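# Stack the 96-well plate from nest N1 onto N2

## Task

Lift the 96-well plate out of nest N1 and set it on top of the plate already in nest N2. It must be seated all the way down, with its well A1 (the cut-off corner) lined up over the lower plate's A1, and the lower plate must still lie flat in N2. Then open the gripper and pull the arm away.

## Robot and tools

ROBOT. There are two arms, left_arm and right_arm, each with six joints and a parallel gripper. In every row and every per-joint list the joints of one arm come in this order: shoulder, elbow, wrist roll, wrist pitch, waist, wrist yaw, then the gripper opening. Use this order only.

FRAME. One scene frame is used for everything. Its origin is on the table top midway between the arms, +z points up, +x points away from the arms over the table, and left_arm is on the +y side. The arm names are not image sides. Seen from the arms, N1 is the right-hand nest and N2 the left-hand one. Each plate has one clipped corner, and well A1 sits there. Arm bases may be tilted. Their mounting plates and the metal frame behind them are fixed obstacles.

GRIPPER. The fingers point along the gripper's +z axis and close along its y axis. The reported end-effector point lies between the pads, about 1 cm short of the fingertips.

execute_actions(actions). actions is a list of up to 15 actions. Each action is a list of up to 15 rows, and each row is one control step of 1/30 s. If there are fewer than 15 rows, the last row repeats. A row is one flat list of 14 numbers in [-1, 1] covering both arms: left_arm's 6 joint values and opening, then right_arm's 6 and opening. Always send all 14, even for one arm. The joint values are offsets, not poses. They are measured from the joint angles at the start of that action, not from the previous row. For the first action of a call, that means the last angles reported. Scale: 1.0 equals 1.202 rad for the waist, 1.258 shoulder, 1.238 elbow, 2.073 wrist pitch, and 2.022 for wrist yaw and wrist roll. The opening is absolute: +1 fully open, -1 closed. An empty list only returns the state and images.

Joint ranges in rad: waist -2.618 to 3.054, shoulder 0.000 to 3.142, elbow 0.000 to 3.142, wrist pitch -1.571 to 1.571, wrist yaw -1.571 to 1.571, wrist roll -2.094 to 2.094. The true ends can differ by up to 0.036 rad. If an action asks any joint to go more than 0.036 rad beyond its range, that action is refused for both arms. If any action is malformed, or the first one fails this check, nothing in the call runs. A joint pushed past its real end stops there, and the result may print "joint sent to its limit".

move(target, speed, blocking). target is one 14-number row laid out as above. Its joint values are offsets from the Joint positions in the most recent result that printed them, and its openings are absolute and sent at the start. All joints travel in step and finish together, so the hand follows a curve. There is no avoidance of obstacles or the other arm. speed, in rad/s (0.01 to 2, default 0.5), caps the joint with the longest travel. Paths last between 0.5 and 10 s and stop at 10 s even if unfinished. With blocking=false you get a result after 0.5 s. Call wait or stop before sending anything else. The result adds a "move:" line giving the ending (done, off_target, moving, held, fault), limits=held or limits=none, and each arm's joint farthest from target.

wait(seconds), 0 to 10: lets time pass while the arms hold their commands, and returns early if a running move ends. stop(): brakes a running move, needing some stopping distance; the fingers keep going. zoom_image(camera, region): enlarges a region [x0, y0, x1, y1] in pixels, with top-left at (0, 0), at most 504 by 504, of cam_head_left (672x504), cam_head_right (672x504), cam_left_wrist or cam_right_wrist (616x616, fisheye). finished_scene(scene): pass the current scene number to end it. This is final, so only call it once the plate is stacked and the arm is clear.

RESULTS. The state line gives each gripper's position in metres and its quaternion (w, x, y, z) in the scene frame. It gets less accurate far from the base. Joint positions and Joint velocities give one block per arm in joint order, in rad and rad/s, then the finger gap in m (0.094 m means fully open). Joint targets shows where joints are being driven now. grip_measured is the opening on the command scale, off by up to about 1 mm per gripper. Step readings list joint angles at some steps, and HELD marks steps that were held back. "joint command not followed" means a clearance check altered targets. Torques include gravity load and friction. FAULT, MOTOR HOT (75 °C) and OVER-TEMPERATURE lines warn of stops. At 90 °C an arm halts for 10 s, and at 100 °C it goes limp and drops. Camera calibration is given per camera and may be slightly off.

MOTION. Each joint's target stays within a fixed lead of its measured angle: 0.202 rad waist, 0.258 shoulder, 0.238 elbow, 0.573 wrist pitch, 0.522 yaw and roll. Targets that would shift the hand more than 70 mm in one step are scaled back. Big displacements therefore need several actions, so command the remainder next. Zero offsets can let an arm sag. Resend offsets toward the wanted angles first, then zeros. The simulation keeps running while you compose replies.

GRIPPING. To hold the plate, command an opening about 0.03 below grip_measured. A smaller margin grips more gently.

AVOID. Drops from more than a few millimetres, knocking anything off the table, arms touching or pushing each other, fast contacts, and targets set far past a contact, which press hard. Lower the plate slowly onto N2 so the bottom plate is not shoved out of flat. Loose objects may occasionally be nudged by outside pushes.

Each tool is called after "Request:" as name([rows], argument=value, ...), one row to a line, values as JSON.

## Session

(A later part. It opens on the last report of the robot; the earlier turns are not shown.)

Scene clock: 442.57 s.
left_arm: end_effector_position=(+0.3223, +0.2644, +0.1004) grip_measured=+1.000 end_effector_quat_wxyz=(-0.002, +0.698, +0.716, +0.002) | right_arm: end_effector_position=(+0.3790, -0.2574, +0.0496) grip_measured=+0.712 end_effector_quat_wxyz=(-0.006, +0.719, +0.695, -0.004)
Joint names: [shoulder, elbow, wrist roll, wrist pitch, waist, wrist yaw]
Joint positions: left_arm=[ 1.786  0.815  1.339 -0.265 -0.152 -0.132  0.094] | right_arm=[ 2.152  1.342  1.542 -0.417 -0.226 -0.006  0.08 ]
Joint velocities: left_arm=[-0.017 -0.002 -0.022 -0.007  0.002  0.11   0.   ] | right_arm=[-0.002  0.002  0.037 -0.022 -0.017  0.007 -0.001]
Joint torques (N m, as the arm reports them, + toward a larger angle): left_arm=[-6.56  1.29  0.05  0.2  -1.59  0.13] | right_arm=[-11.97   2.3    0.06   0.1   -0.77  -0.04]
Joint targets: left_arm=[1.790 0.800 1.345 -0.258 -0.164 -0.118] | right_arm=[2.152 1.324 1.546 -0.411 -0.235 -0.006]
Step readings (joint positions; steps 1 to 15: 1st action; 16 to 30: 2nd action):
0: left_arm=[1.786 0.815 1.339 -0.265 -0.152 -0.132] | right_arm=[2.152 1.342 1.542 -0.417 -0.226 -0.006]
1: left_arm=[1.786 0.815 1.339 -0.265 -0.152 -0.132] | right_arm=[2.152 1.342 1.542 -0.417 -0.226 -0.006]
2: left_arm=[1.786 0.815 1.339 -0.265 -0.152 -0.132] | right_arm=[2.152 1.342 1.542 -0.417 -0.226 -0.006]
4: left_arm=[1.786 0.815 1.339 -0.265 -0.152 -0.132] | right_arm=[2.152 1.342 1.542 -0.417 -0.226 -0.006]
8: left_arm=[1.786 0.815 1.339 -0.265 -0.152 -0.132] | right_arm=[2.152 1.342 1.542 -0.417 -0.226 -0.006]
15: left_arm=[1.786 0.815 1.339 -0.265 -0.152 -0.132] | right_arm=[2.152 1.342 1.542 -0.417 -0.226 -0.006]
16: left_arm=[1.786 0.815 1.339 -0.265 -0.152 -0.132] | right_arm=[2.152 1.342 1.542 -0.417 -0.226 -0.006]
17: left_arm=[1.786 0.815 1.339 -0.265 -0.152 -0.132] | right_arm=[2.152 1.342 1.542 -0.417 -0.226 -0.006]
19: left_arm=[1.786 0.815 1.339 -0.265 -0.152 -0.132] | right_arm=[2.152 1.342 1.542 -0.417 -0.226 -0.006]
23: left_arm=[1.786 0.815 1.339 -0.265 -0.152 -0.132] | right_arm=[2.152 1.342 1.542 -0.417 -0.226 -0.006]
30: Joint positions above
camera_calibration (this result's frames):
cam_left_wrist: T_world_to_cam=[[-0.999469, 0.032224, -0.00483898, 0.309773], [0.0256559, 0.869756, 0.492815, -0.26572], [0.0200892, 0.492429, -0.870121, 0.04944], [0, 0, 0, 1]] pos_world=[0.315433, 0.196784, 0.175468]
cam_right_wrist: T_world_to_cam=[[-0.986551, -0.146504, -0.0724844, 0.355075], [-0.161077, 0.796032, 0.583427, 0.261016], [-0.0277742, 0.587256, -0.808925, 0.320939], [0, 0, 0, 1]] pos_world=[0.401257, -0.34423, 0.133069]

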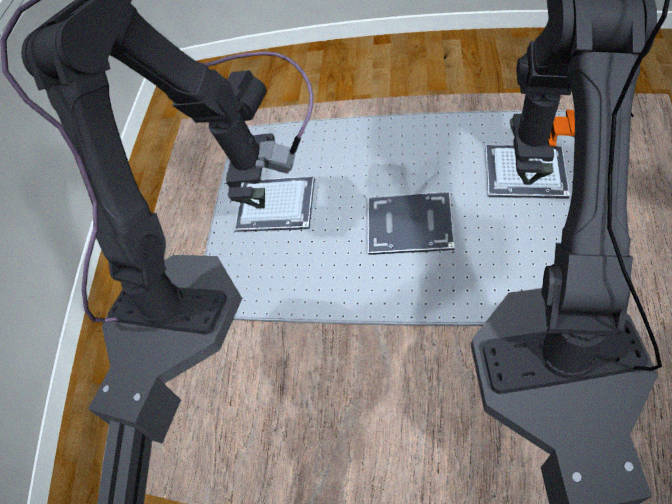

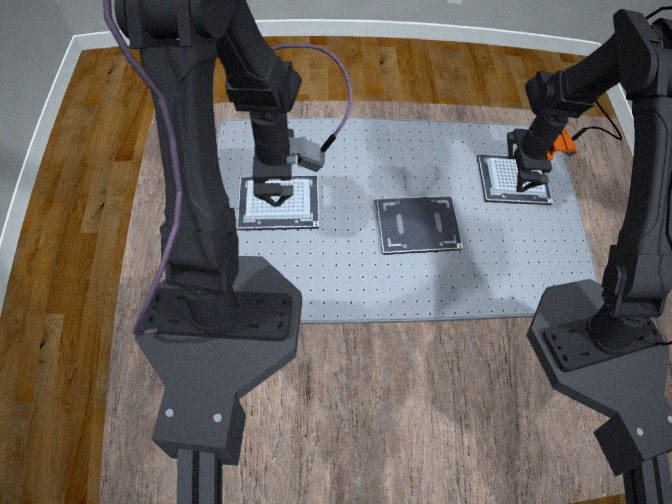

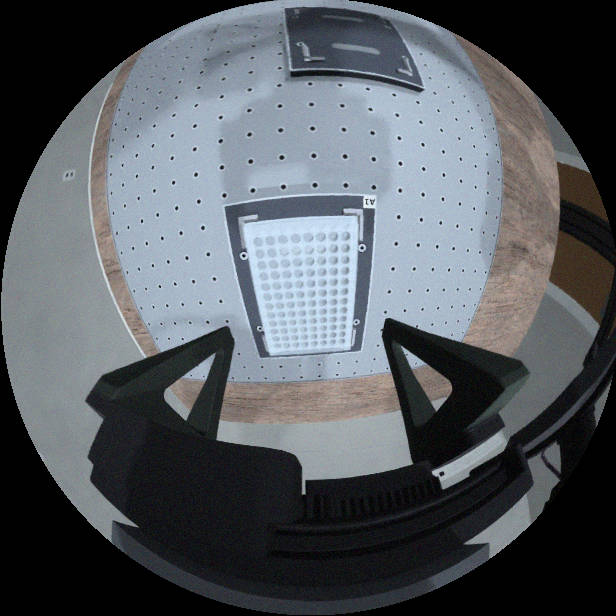

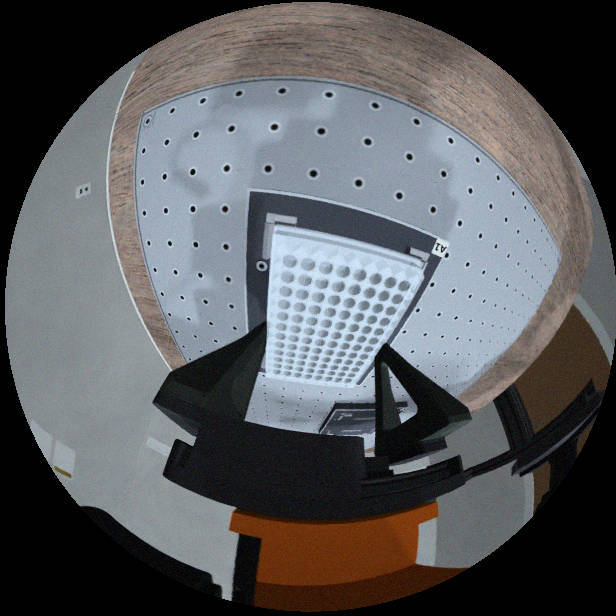

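Request:
execute_actions([
  [[0.003,-0.012,0.003,0.003,-0.010,0.007,1,0.000,-0.0153,0.002,0.003,-0.0075,0,0.695],[0.003,-0.012,0.003,0.003,-0.010,0.007,1,0.000,-0.0153,0.002,0.003,-0.0075,0,0.69],[0.003,-0.012,0.003,0.003,-0.010,0.007,1,0.000,-0.0153,0.002,0.003,-0.0075,0,0.685],[0.003,-0.012,0.003,0.003,-0.010,0.007,1,0.000,-0.0153,0.002,0.003,-0.0075,0,0.68]],
])

Scene clock: 448.63 s.
left_arm: end_effector_position=(+0.3223, +0.2644, +0.1004) grip_measured=+1.000 end_effector_quat_wxyz=(-0.002, +0.698, +0.716, +0.002) | right_arm: end_effector_position=(+0.3790, -0.2574, +0.0496) grip_measured=+0.697 end_effector_quat_wxyz=(-0.006, +0.719, +0.695, -0.004)
Joint names: [shoulder, elbow, wrist roll, wrist pitch, waist, wrist yaw]
Joint positions: left_arm=[ 1.786  0.815  1.339 -0.265 -0.152 -0.132  0.094] | right_arm=[ 2.152  1.342  1.542 -0.417 -0.226 -0.006  0.08 ]
Joint velocities: left_arm=[-0.012 -0.012  0.022 -0.051 -0.007 -0.022  0.   ] | right_arm=[ 0.012 -0.012 -0.081 -0.022  0.017  0.007  0.001]
Joint torques (N m, as the arm reports them, + toward a larger angle): left_arm=[-6.54  1.28  0.05  0.2  -1.6   0.13] | right_arm=[-11.95   2.29   0.06   0.1   -0.81  -0.03]
Joint targets: left_arm=[1.790 0.800 1.345 -0.258 -0.164 -0.118] | right_arm=[2.152 1.324 1.546 -0.411 -0.235 -0.006]
Step readings (joint positions):
0: left_arm=[1.786 0.815 1.339 -0.265 -0.152 -0.132] | right_arm=[2.152 1.342 1.542 -0.417 -0.226 -0.006]
1: left_arm=[1.786 0.815 1.339 -0.265 -0.152 -0.132] | right_arm=[2.152 1.342 1.542 -0.417 -0.226 -0.006]
2: left_arm=[1.786 0.815 1.339 -0.265 -0.152 -0.132] | right_arm=[2.152 1.342 1.542 -0.417 -0.226 -0.006]
4: left_arm=[1.786 0.815 1.339 -0.265 -0.152 -0.132] | right_arm=[2.152 1.342 1.542 -0.417 -0.226 -0.006]
8: left_arm=[1.786 0.815 1.339 -0.265 -0.152 -0.132] | right_arm=[2.152 1.342 1.542 -0.417 -0.226 -0.006]
15: Joint positions above
camera_calibration (this result's frames):
cam_left_wrist: T_world_to_cam=[[-0.999469, 0.032224, -0.00483898, 0.309773], [0.0256559, 0.869756, 0.492815, -0.26572], [0.0200892, 0.492429, -0.870121, 0.04944], [0, 0, 0, 1]] pos_world=[0.315433, 0.196784, 0.175468]
cam_right_wrist: T_world_to_cam=[[-0.986551, -0.146504, -0.0724844, 0.355075], [-0.161077, 0.796032, 0.583427, 0.261016], [-0.0277742, 0.587256, -0.808925, 0.320939], [0, 0, 0, 1]] pos_world=[0.401257, -0.34423, 0.133069]

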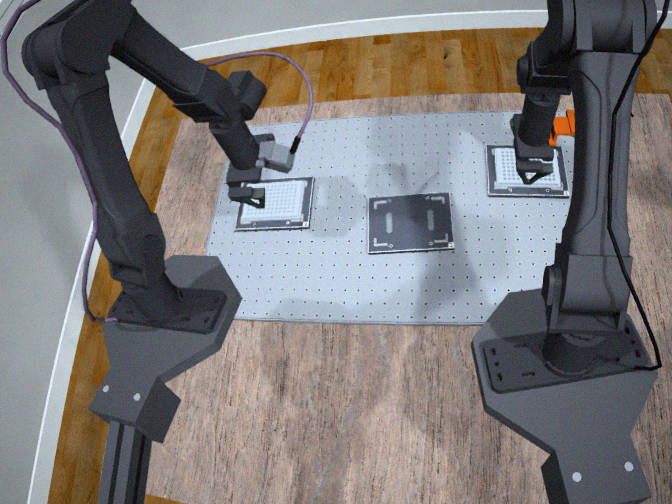

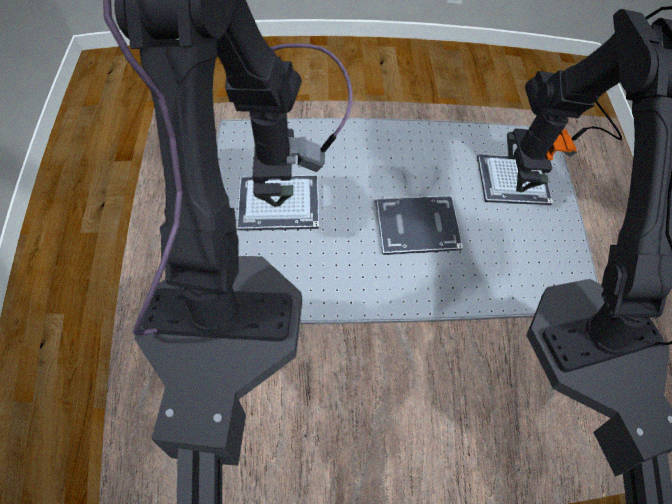

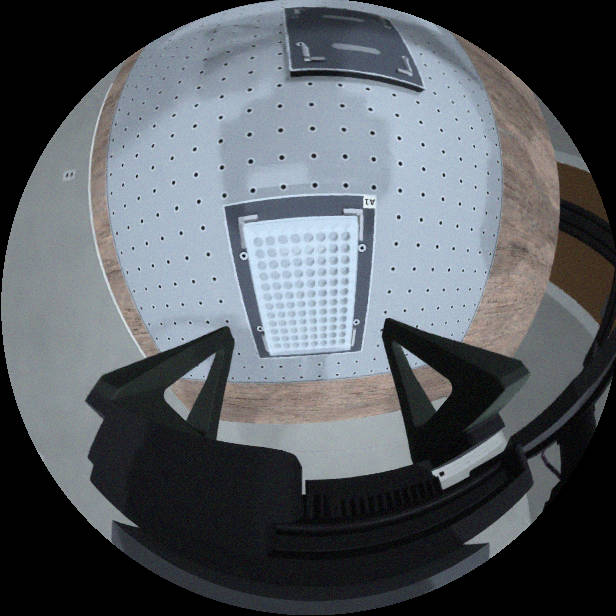

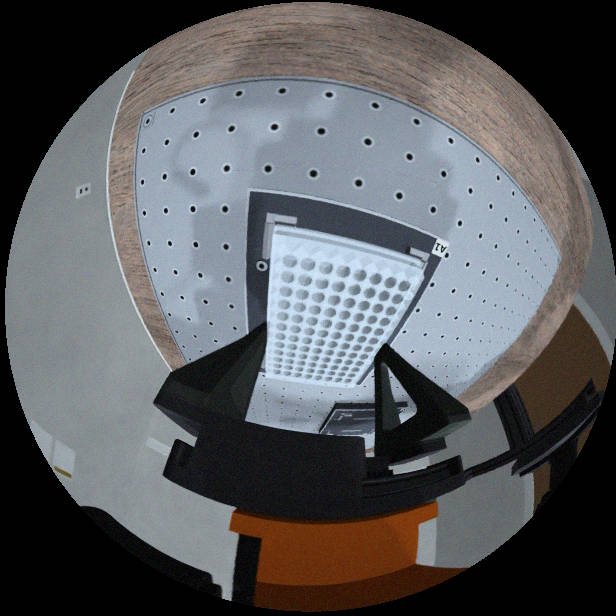

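Request:
execute_actions(actions=[])

Request:
zoom_image(camera="cam_right_wrist", region=[355,320,415,380])

Request:
zoom_image(camera="cam_right_wrist", region=[250,305,310,365])

Scene clock: 452.83 s.
left_arm: end_effector_position=(+0.3223, +0.2644, +0.1004) grip_measured=+1.000 end_effector_quat_wxyz=(-0.002, +0.698, +0.716, +0.002) | right_arm: end_effector_position=(+0.3790, -0.2574, +0.0496) grip_measured=+0.697 end_effector_quat_wxyz=(-0.006, +0.719, +0.695, -0.004)
Joint names: [shoulder, elbow, wrist roll, wrist pitch, waist, wrist yaw]
Joint positions: left_arm=[ 1.786  0.815  1.339 -0.265 -0.152 -0.132  0.094] | right_arm=[ 2.152  1.342  1.542 -0.417 -0.226 -0.006  0.08 ]
Joint velocities: left_arm=[-0.012 -0.002  0.007 -0.081 -0.002  0.022  0.   ] | right_arm=[-0.012 -0.002  0.007 -0.037 -0.027 -0.066  0.   ]
Joint torques (N m, as the arm reports them, + toward a larger angle): left_arm=[-6.55  1.29  0.05  0.2  -1.59  0.13] | right_arm=[-11.98   2.29   0.05   0.1   -0.81  -0.03]
Joint targets: left_arm=[1.790 0.800 1.345 -0.258 -0.164 -0.118] | right_arm=[2.152 1.324 1.546 -0.411 -0.235 -0.006]
camera_calibration (this result's frames):
cam_left_wrist: T_world_to_cam=[[-0.999469, 0.032224, -0.00483898, 0.309773], [0.0256559, 0.869756, 0.492815, -0.26572], [0.0200892, 0.492429, -0.870121, 0.04944], [0, 0, 0, 1]] pos_world=[0.315433, 0.196784, 0.175468]
cam_right_wrist: T_world_to_cam=[[-0.986551, -0.146504, -0.0724844, 0.355075], [-0.161077, 0.796032, 0.583427, 0.261016], [-0.0277742, 0.587256, -0.808925, 0.320939], [0, 0, 0, 1]] pos_world=[0.401257, -0.34423, 0.133069]

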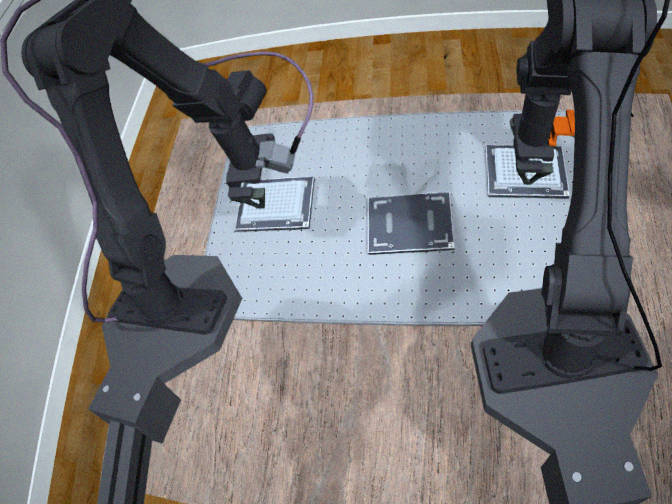

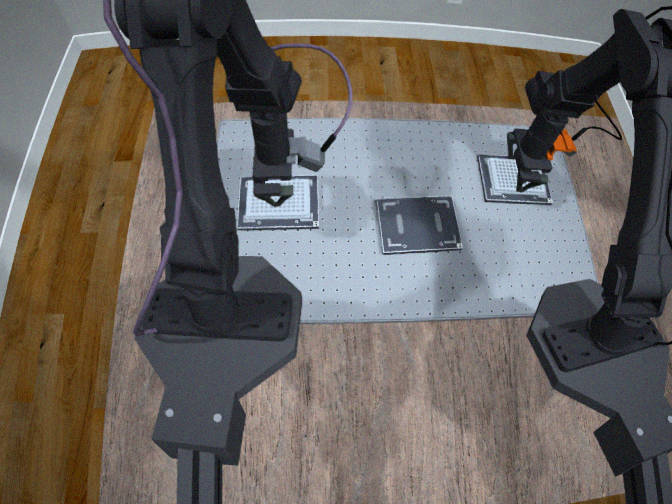

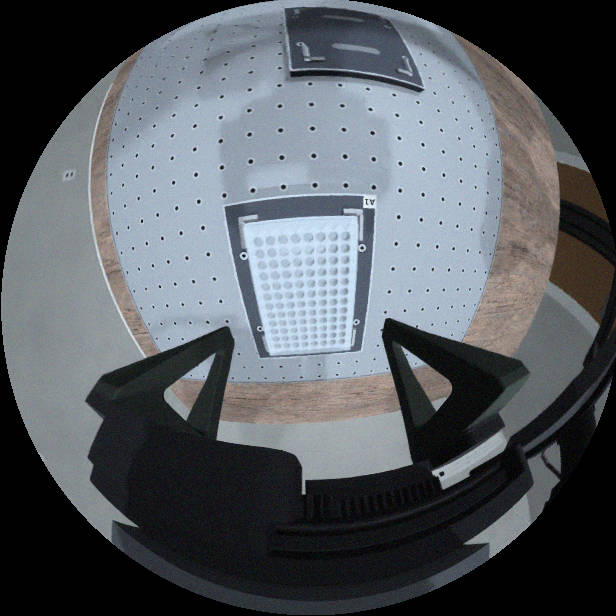

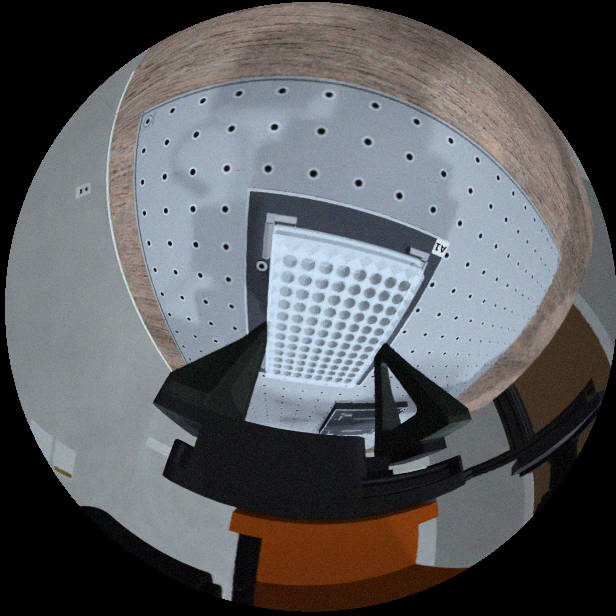

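Region (355, 320, 415, 380) of cam_right_wrist's 616x616 image, scaled by 8.400, with more detail than that image has.

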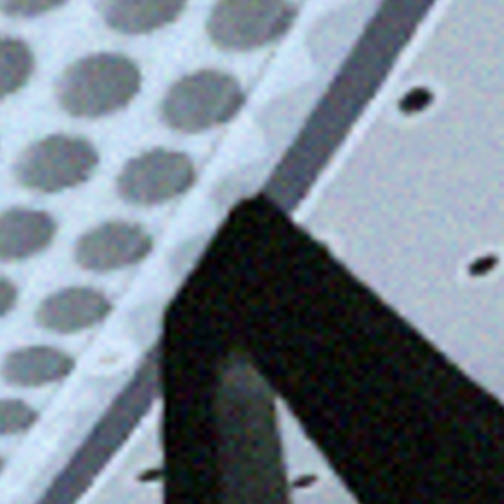

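Region (250, 305, 310, 365) of cam_right_wrist's 616x616 image, scaled by 8.400, with more detail than that image has.

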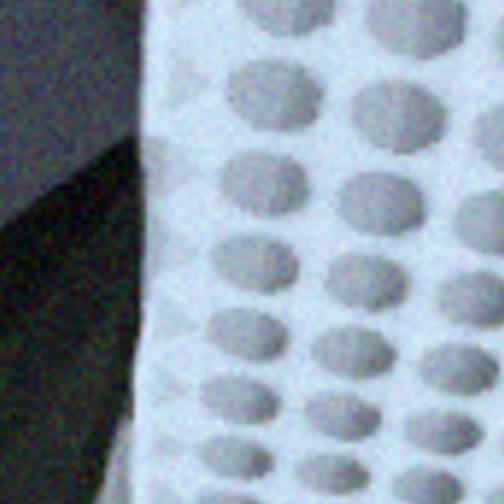

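Request:
execute_actions([
  [[0.003,-0.012,0.003,0.003,-0.010,0.007,1,-0.0095,-0.0153,0.002,-0.003,-0.0075,0,0.675],[0.003,-0.012,0.003,0.003,-0.010,0.007,1,-0.016,-0.0153,0.002,-0.0053,-0.0075,0,0.67],[0.003,-0.012,0.003,0.003,-0.010,0.007,1,-0.0207,-0.0153,0.002,-0.0068,-0.0075,0,0.67],[0.003,-0.012,0.003,0.003,-0.010,0.007,1,-0.0246,-0.0153,0.002,-0.0088,-0.0075,0,0.67],[0.003,-0.012,0.003,0.003,-0.010,0.007,1,-0.027,-0.0153,0.002,-0.0104,-0.0075,0,0.67],[0.003,-0.012,0.003,0.003,-0.010,0.007,1,-0.0294,-0.0153,0.002,-0.012,-0.0075,0,0.67],[0.003,-0.012,0.003,0.003,-0.010,0.007,1,-0.0318,-0.0153,0.002,-0.0136,-0.0075,0,0.67],[0.003,-0.012,0.003,0.003,-0.010,0.007,1,-0.0342,-0.0153,0.002,-0.0152,-0.0075,0,0.67],[0.003,-0.012,0.003,0.003,-0.010,0.007,1,-0.0366,-0.0153,0.002,-0.0168,-0.0075,0,0.67],[0.003,-0.012,0.003,0.003,-0.010,0.007,1,-0.039,-0.0153,0.002,-0.0184,-0.0075,0,0.67],[0.003,-0.012,0.003,0.003,-0.010,0.007,1,-0.0413,-0.0153,0.002,-0.020,-0.0075,0,0.67],[0.003,-0.012,0.003,0.003,-0.010,0.007,1,-0.0437,-0.0153,0.002,-0.0216,-0.0075,0,0.67],[0.003,-0.012,0.003,0.003,-0.010,0.007,1,-0.0461,-0.0153,0.002,-0.0232,-0.0075,0,0.67],[0.003,-0.012,0.003,0.003,-0.010,0.007,1,-0.0485,-0.0153,0.002,-0.0247,-0.0075,0,0.67],[0.003,-0.012,0.003,0.003,-0.010,0.007,1,-0.0509,-0.0153,0.002,-0.0263,-0.0075,0,0.67]],
])

Request:
zoom_image(camera="cam_right_wrist", region=[240,200,460,400])

Request:
zoom_image(camera="cam_head_right", region=[475,145,560,210])

Scene clock: 468.67 s.
left_arm: end_effector_position=(+0.3223, +0.2643, +0.1004) grip_measured=+1.000 end_effector_quat_wxyz=(-0.002, +0.698, +0.716, +0.002) | right_arm: end_effector_position=(+0.3809, -0.2575, +0.0599) grip_measured=+0.691 end_effector_quat_wxyz=(-0.005, +0.719, +0.695, -0.003)
Joint names: [shoulder, elbow, wrist roll, wrist pitch, waist, wrist yaw]
Joint positions: left_arm=[ 1.786  0.815  1.339 -0.265 -0.152 -0.131  0.094] | right_arm=[ 2.124  1.342  1.542 -0.442 -0.226 -0.006  0.079]
Joint velocities: left_arm=[0.002 0.027 0.051 0.051 0.017 0.037 0.   ] | right_arm=[-0.11   0.007 -0.037 -0.066 -0.017  0.007 -0.001]
Joint torques (N m, as the arm reports them, + toward a larger angle): left_arm=[-6.56  1.28  0.05  0.2  -1.59  0.13] | right_arm=[-14.52   2.42   0.04  -0.09  -0.78  -0.02]
Joint targets: left_arm=[1.790 0.800 1.345 -0.258 -0.164 -0.117] | right_arm=[2.088 1.324 1.546 -0.472 -0.235 -0.006]
Step readings (joint positions):
0: left_arm=[1.786 0.815 1.339 -0.265 -0.152 -0.132] | right_arm=[2.152 1.342 1.542 -0.417 -0.226 -0.006]
1: left_arm=[1.786 0.815 1.339 -0.265 -0.152 -0.131] | right_arm=[2.152 1.342 1.542 -0.417 -0.226 -0.006]
2: left_arm=[1.786 0.815 1.339 -0.265 -0.152 -0.131] | right_arm=[2.152 1.342 1.542 -0.417 -0.226 -0.006]
4: left_arm=[1.786 0.815 1.339 -0.265 -0.152 -0.131] | right_arm=[2.152 1.342 1.542 -0.417 -0.226 -0.006]
8: left_arm=[1.786 0.815 1.339 -0.265 -0.152 -0.131] | right_arm=[2.150 1.342 1.542 -0.420 -0.226 -0.006]
15: Joint positions above
camera_calibration (this result's frames):
cam_left_wrist: T_world_to_cam=[[-0.999469, 0.0322217, -0.00477315, 0.309756], [0.0256938, 0.86994, 0.492488, -0.265689], [0.0200211, 0.492104, -0.870306, 0.0495991], [0, 0, 0, 1]] pos_world=[0.315425, 0.196745, 0.175494]
cam_right_wrist: T_world_to_cam=[[-0.986324, -0.14653, -0.0754616, 0.357781], [-0.162864, 0.796139, 0.582784, 0.256124], [-0.0253175, 0.587104, -0.809116, 0.328398], [0, 0, 0, 1]] pos_world=[0.402916, -0.344288, 0.143446]

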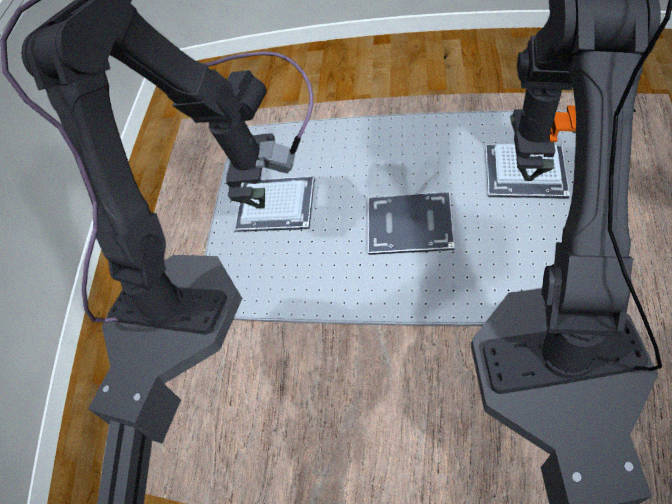

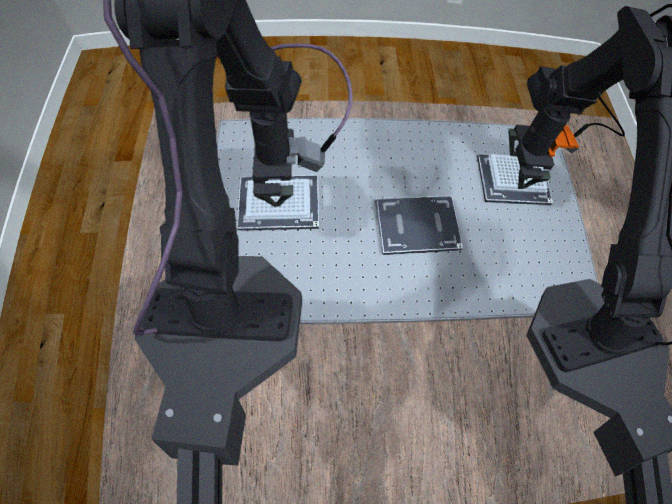

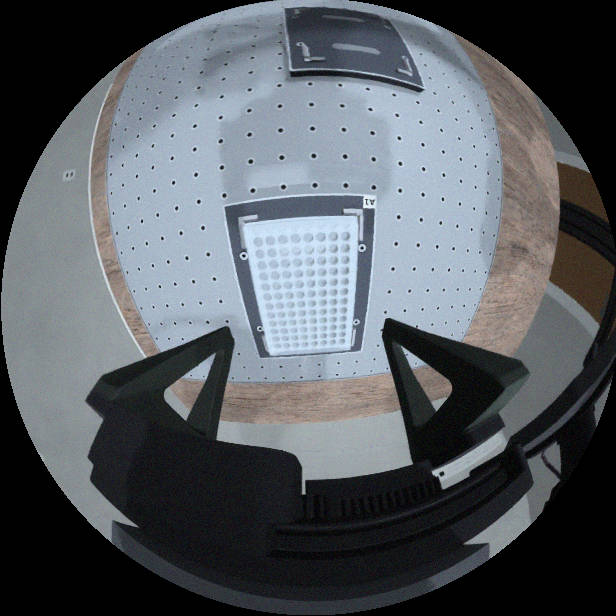

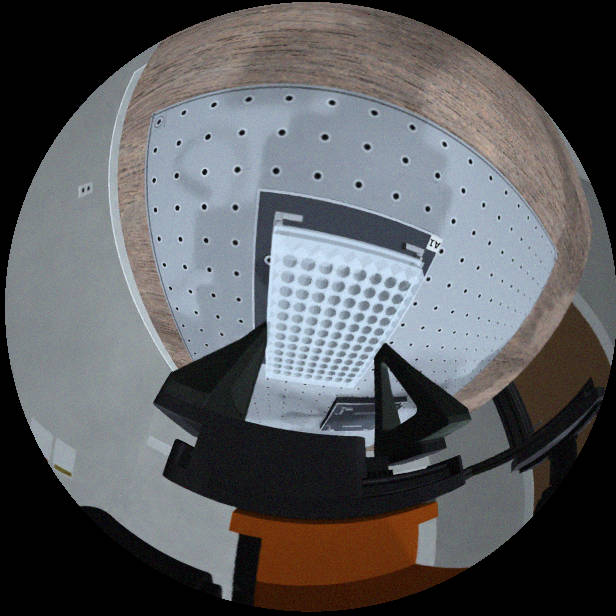

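Region (240, 200, 460, 400) of cam_right_wrist's 616x616 image, scaled by 2.291, with more detail than that image has; it fills the top 458 rows of this view, and the rest is white.

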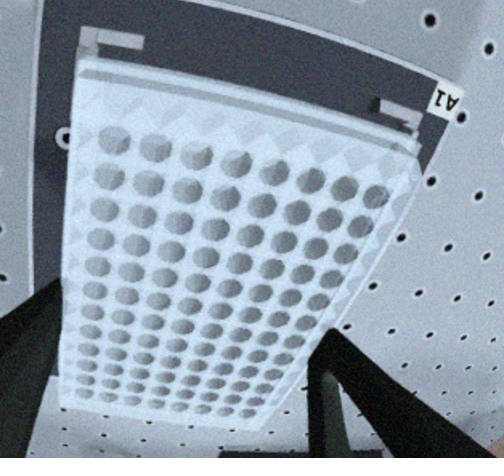

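Region (475, 145, 560, 210) of cam_head_right's 672x504 image, scaled by 5.929, with more detail than that image has; it fills the top 385 rows of this view, and the rest is white.

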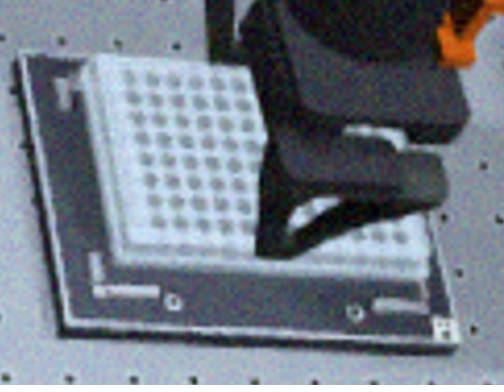

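Request:
move(target=[0.003,-0.012,0.003,0.003,-0.010,0.007,1,-0.101,-0.0153,0.002,-0.057,-0.0075,0,0.67], speed=0.15)

Scene clock: 503.67 s.
left_arm: end_effector_position=(+0.3223, +0.2643, +0.1004) grip_measured=+1.000 end_effector_quat_wxyz=(-0.002, +0.698, +0.716, +0.002) | right_arm: end_effector_position=(+0.3821, -0.2574, +0.0965) grip_measured=+0.691 end_effector_quat_wxyz=(-0.005, +0.719, +0.695, -0.004)
Joint names: [shoulder, elbow, wrist roll, wrist pitch, waist, wrist yaw]
Joint positions: left_arm=[ 1.786  0.815  1.339 -0.265 -0.152 -0.131  0.094] | right_arm=[ 2.024  1.342  1.542 -0.544 -0.226 -0.006  0.079]
Joint velocities: left_arm=[ 0.002 -0.002 -0.022 -0.022 -0.017  0.037  0.   ] | right_arm=[ 0.002 -0.002  0.051  0.051  0.022  0.051  0.   ]
Joint torques (N m, as the arm reports them, + toward a larger angle): left_arm=[-6.55  1.28  0.05  0.2  -1.6   0.13] | right_arm=[-14.31   2.8    0.05  -0.09  -0.8   -0.03]
Joint targets: left_arm=[1.790 0.800 1.345 -0.258 -0.164 -0.117] | right_arm=[1.997 1.324 1.546 -0.560 -0.235 -0.006]
move: off_target (right_arm); limits=none; left_arm: farthest joint: the elbow, 0.015 radians from its target (0.015 radians at the start); right_arm: farthest joint: the shoulder, 0.027 radians from its target (0.119 radians at the start)
camera_calibration (this result's frames):
cam_left_wrist: T_world_to_cam=[[-0.999469, 0.0322217, -0.00477315, 0.309756], [0.0256938, 0.86994, 0.492488, -0.265689], [0.0200211, 0.492104, -0.870306, 0.0495991], [0, 0, 0, 1]] pos_world=[0.315425, 0.196745, 0.175494]
cam_right_wrist: T_world_to_cam=[[-0.986495, -0.14651, -0.0732288, 0.36157], [-0.161524, 0.796059, 0.583267, 0.234389], [-0.0271601, 0.587218, -0.808973, 0.358647], [0, 0, 0, 1]] pos_world=[0.404287, -0.344218, 0.179901]

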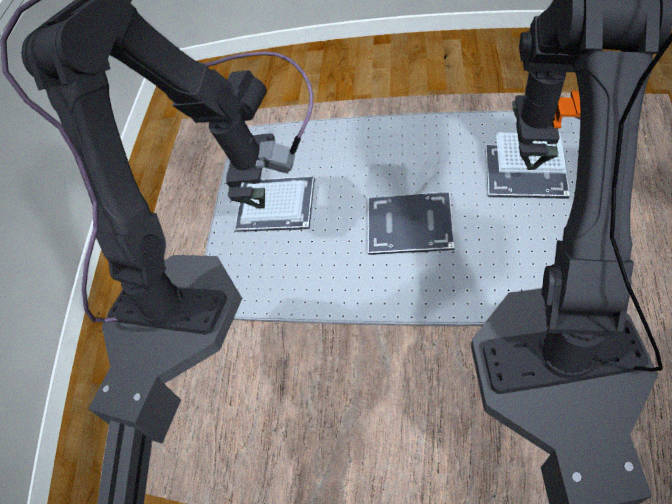

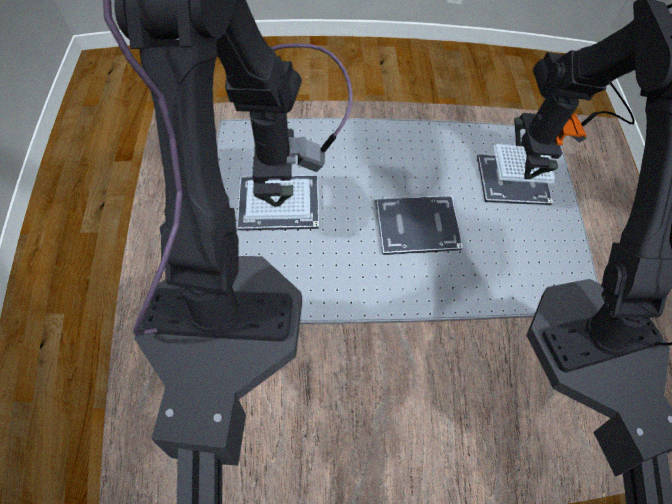

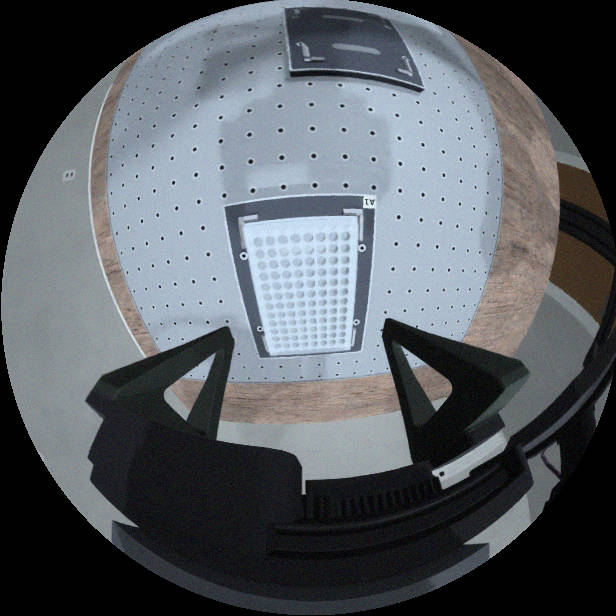

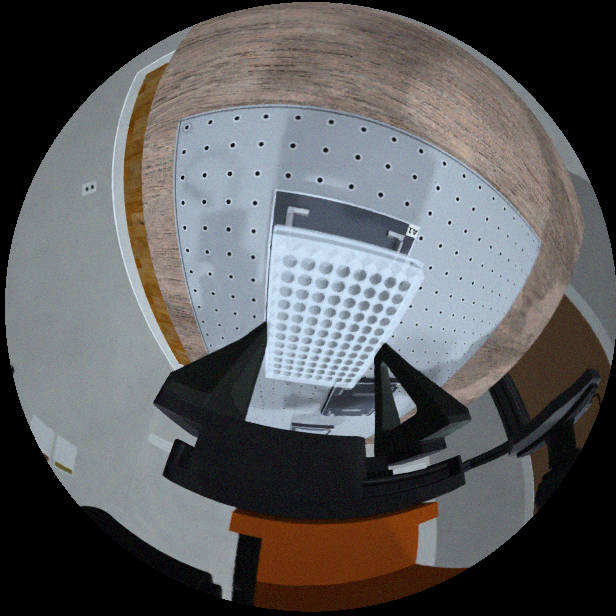

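Request:
execute_actions(actions=[])

Scene clock: 526.60 s.
left_arm: end_effector_position=(+0.3223, +0.2643, +0.1004) grip_measured=+1.000 end_effector_quat_wxyz=(-0.002, +0.698, +0.716, +0.002) | right_arm: end_effector_position=(+0.3820, -0.2574, +0.0965) grip_measured=+0.691 end_effector_quat_wxyz=(-0.006, +0.719, +0.695, -0.004)
Joint names: [shoulder, elbow, wrist roll, wrist pitch, waist, wrist yaw]
Joint positions: left_arm=[ 1.786  0.815  1.339 -0.265 -0.152 -0.131  0.094] | right_arm=[ 2.024  1.342  1.542 -0.544 -0.226 -0.006  0.079]
Joint velocities: left_arm=[-0.002  0.007  0.007  0.007 -0.022  0.037  0.   ] | right_arm=[ 0.012  0.002 -0.022  0.051  0.017 -0.007  0.001]
Joint torques (N m, as the arm reports them, + toward a larger angle): left_arm=[-6.55  1.28  0.05  0.2  -1.6   0.13] | right_arm=[-14.3    2.82   0.06  -0.09  -0.79  -0.03]
Joint targets: left_arm=[1.790 0.800 1.345 -0.258 -0.164 -0.117] | right_arm=[1.997 1.324 1.546 -0.560 -0.235 -0.006]
camera_calibration (this result's frames):
cam_left_wrist: T_world_to_cam=[[-0.999469, 0.0322217, -0.00477315, 0.309756], [0.0256938, 0.86994, 0.492488, -0.265689], [0.0200211, 0.492104, -0.870306, 0.0495991], [0, 0, 0, 1]] pos_world=[0.315425, 0.196745, 0.175494]
cam_right_wrist: T_world_to_cam=[[-0.986523, -0.146507, -0.0728566, 0.361453], [-0.161301, 0.796045, 0.583347, 0.234272], [-0.0274671, 0.587237, -0.808949, 0.358762], [0, 0, 0, 1]] pos_world=[0.404224, -0.344214, 0.179892]

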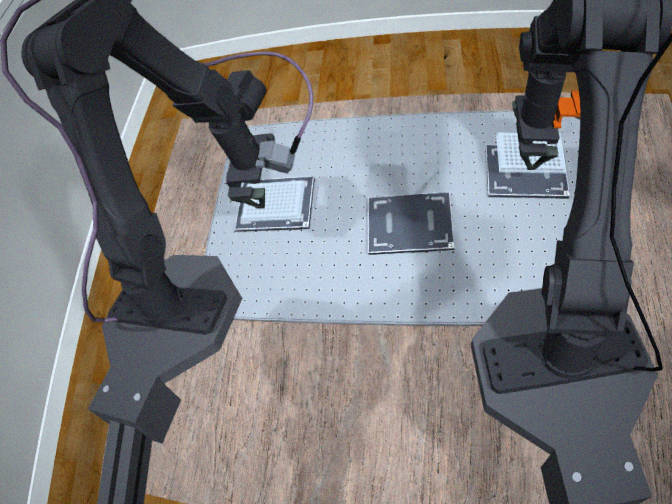

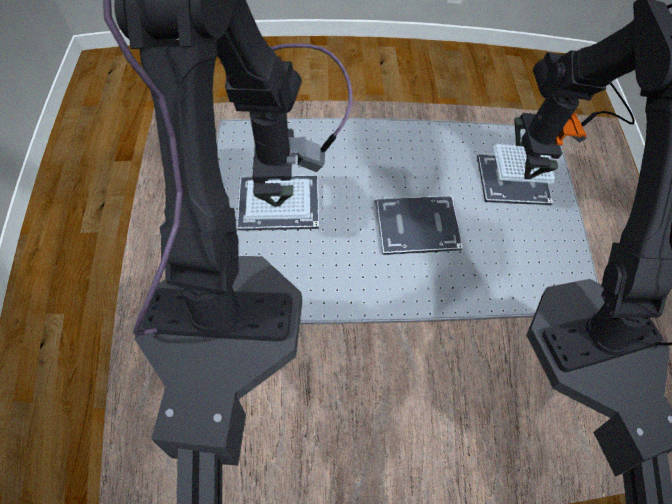

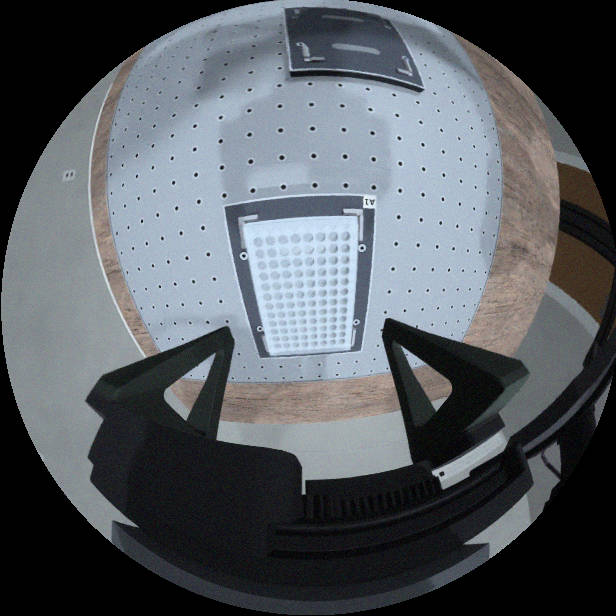

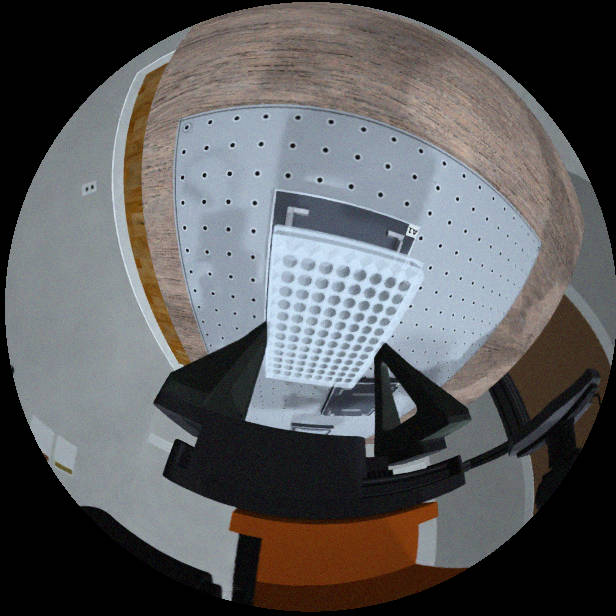

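Request:
move(target=[0.003,-0.012,0.003,0.003,-0.010,0.007,1, 0.2313,0.4216,0.2043,-0.1322,0.494,0.102,0.67], speed=0.35)

Scene clock: 577.03 s.
left_arm: end_effector_position=(+0.3223, +0.2642, +0.1004) grip_measured=+1.000 end_effector_quat_wxyz=(-0.002, +0.698, +0.716, +0.002) | right_arm: end_effector_position=(+0.3933, +0.0000, +0.0962) grip_measured=+0.691 end_effector_quat_wxyz=(-0.008, +0.661, +0.750, -0.009)
Joint names: [shoulder, elbow, wrist roll, wrist pitch, waist, wrist yaw]
Joint positions: left_arm=[ 1.786  0.815  1.339 -0.265 -0.152 -0.131  0.094] | right_arm=[ 2.322  1.831  1.95  -0.799  0.366  0.185  0.079]
Joint velocities: left_arm=[ 0.012 -0.007  0.037 -0.022 -0.017 -0.051  0.   ] | right_arm=[-0.002 -0.002  0.037 -0.037 -0.007 -0.051  0.001]
Joint torques (N m, as the arm reports them, + toward a larger angle): left_arm=[-6.56  1.28  0.05  0.2  -1.59  0.13] | right_arm=[-14.38   7.72   0.11  -0.13   2.5    0.15]
Joint targets: left_arm=[1.790 0.800 1.345 -0.258 -0.164 -0.117] | right_arm=[2.315 1.864 1.955 -0.818 0.367 0.200]
move: off_target (right_arm); limits=none; left_arm: farthest joint: the elbow, 0.015 radians from its target (0.015 radians at the start); right_arm: farthest joint: the elbow, 0.033 radians from its target (0.521 radians at the start)
camera_calibration (this result's frames):
cam_left_wrist: T_world_to_cam=[[-0.99947, 0.0322194, -0.00470733, 0.309738], [0.0257317, 0.870124, 0.492161, -0.265659], [0.0199531, 0.491779, -0.870491, 0.0497583], [0, 0, 0, 1]] pos_world=[0.315417, 0.196707, 0.175519]
cam_right_wrist: T_world_to_cam=[[-0.95169, -0.300579, -0.0627563, 0.395607], [-0.279288, 0.762409, 0.583721, 0.0776957], [-0.127608, 0.573049, -0.809525, 0.247123], [0, 0, 0, 1]] pos_world=[0.429729, -0.0819383, 0.179526]

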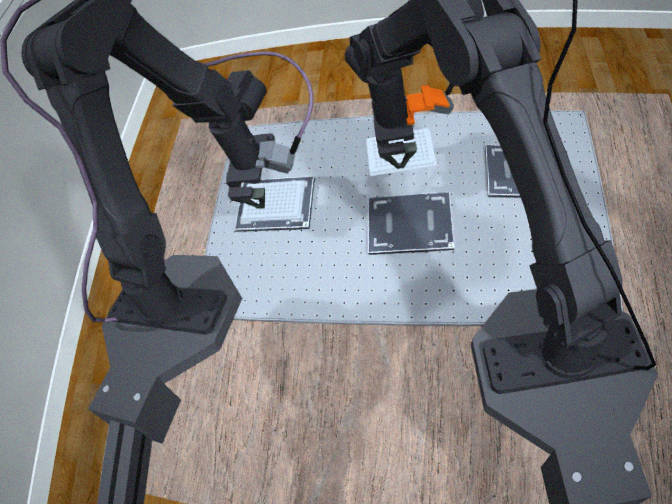

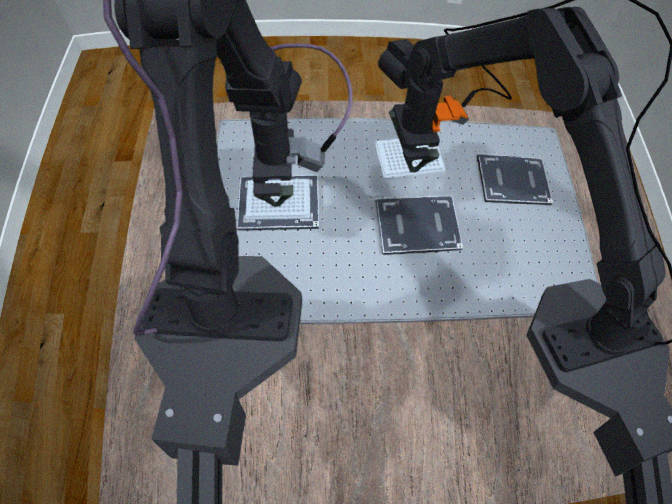

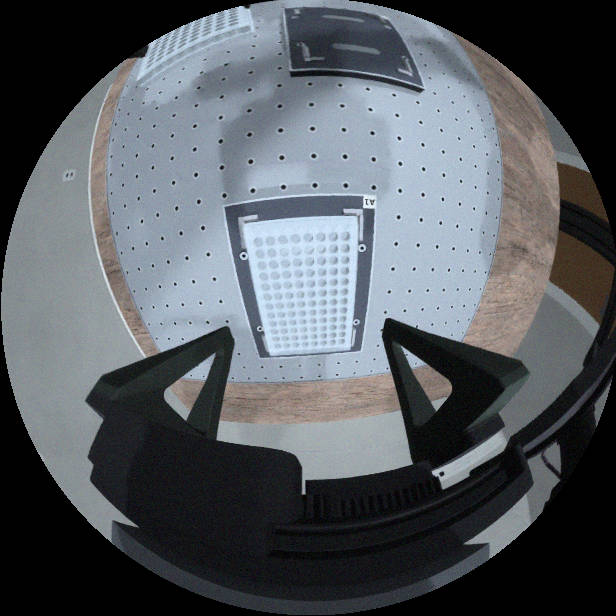

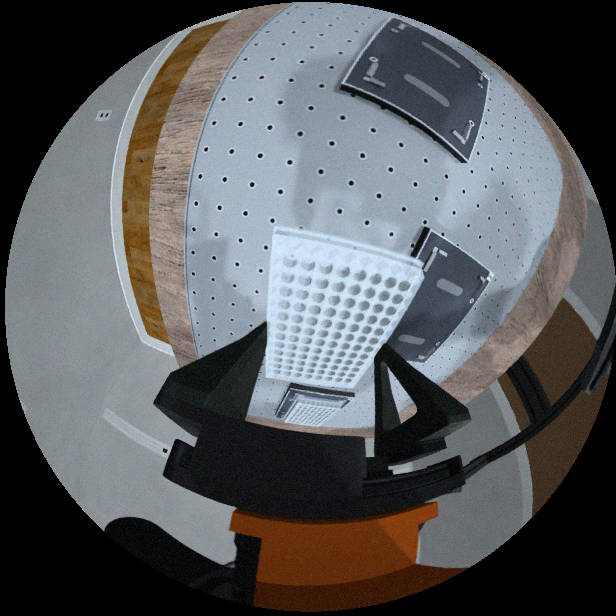

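Request:
move(target=[0.003,-0.012,0.003,0.003,-0.010,0.007,1, 0.0827,0.0654,0.0025,0.0492,-0.0283,0.0074,0.67], speed=0.08)

Scene clock: 597.30 s.
left_arm: end_effector_position=(+0.3223, +0.2642, +0.1004) grip_measured=+1.000 end_effector_quat_wxyz=(-0.002, +0.698, +0.716, +0.002) | right_arm: end_effector_position=(+0.4066, -0.0033, +0.0538) grip_measured=+0.691 end_effector_quat_wxyz=(+0.001, +0.675, +0.738, +0.000)
Joint names: [shoulder, elbow, wrist roll, wrist pitch, waist, wrist yaw]
Joint positions: left_arm=[ 1.786  0.815  1.339 -0.265 -0.152 -0.131  0.094] | right_arm=[ 2.434  1.878  1.95  -0.705  0.334  0.185  0.079]
Joint velocities: left_arm=[-0.012 -0.022  0.051  0.022 -0.002  0.022  0.   ] | right_arm=[ 0.002 -0.012 -0.037  0.007  0.007  0.051 -0.   ]
Joint torques (N m, as the arm reports them, + toward a larger angle): left_arm=[-6.55  1.28  0.05  0.2  -1.59  0.13] | right_arm=[-14.85   7.62   0.05   0.14   2.15   0.15]
Joint targets: left_arm=[1.790 0.800 1.345 -0.258 -0.164 -0.117] | right_arm=[2.426 1.912 1.954 -0.697 0.332 0.200]
move: off_target (right_arm); limits=none; left_arm: farthest joint: the elbow, 0.015 radians from its target (0.015 radians at the start); right_arm: farthest joint: the elbow, 0.034 radians from its target (0.081 radians at the start)
camera_calibration (this result's frames):
cam_left_wrist: T_world_to_cam=[[-0.99947, 0.0322194, -0.00470733, 0.309738], [0.0257317, 0.870124, 0.492161, -0.265659], [0.0199531, 0.491779, -0.870491, 0.0497583], [0, 0, 0, 1]] pos_world=[0.315417, 0.196707, 0.175519]
cam_right_wrist: T_world_to_cam=[[-0.959959, -0.266157, -0.087406, 0.409416], [-0.266478, 0.771306, 0.577993, 0.103805], [-0.0864198, 0.578141, -0.811347, 0.199805], [0, 0, 0, 1]] pos_world=[0.437951, -0.0866122, 0.137898]

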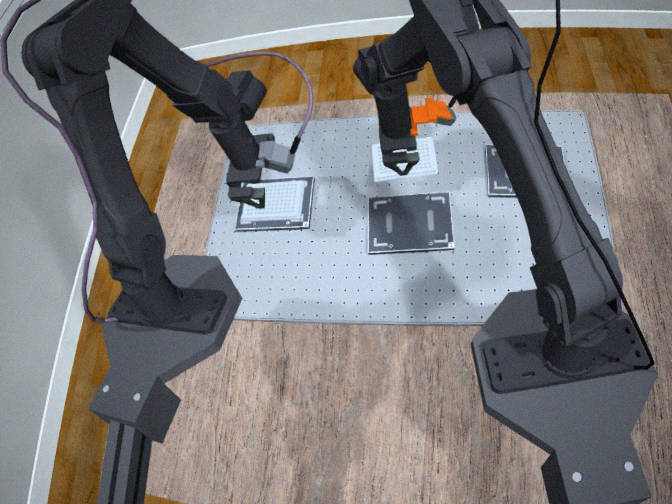

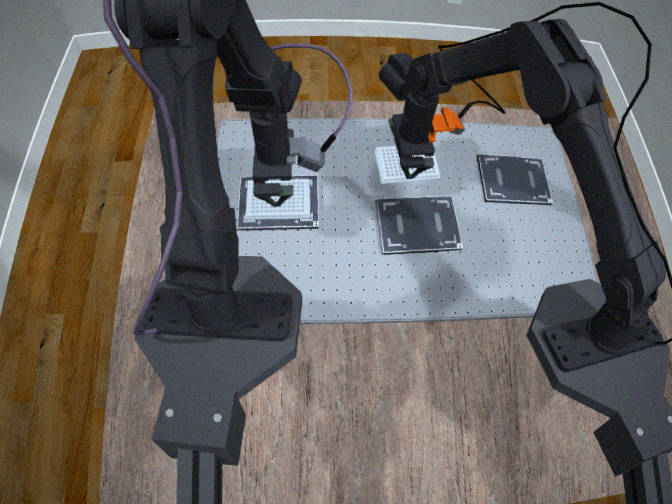

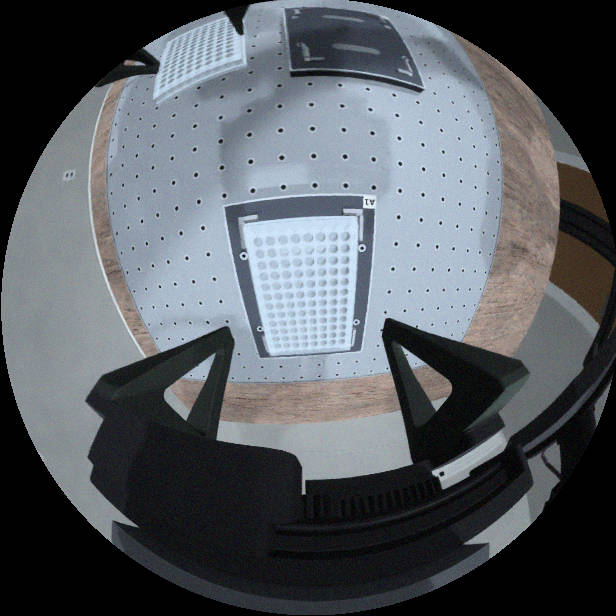

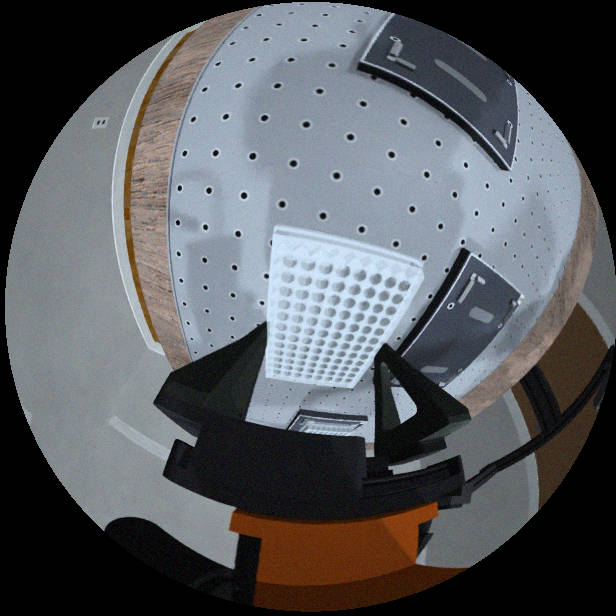

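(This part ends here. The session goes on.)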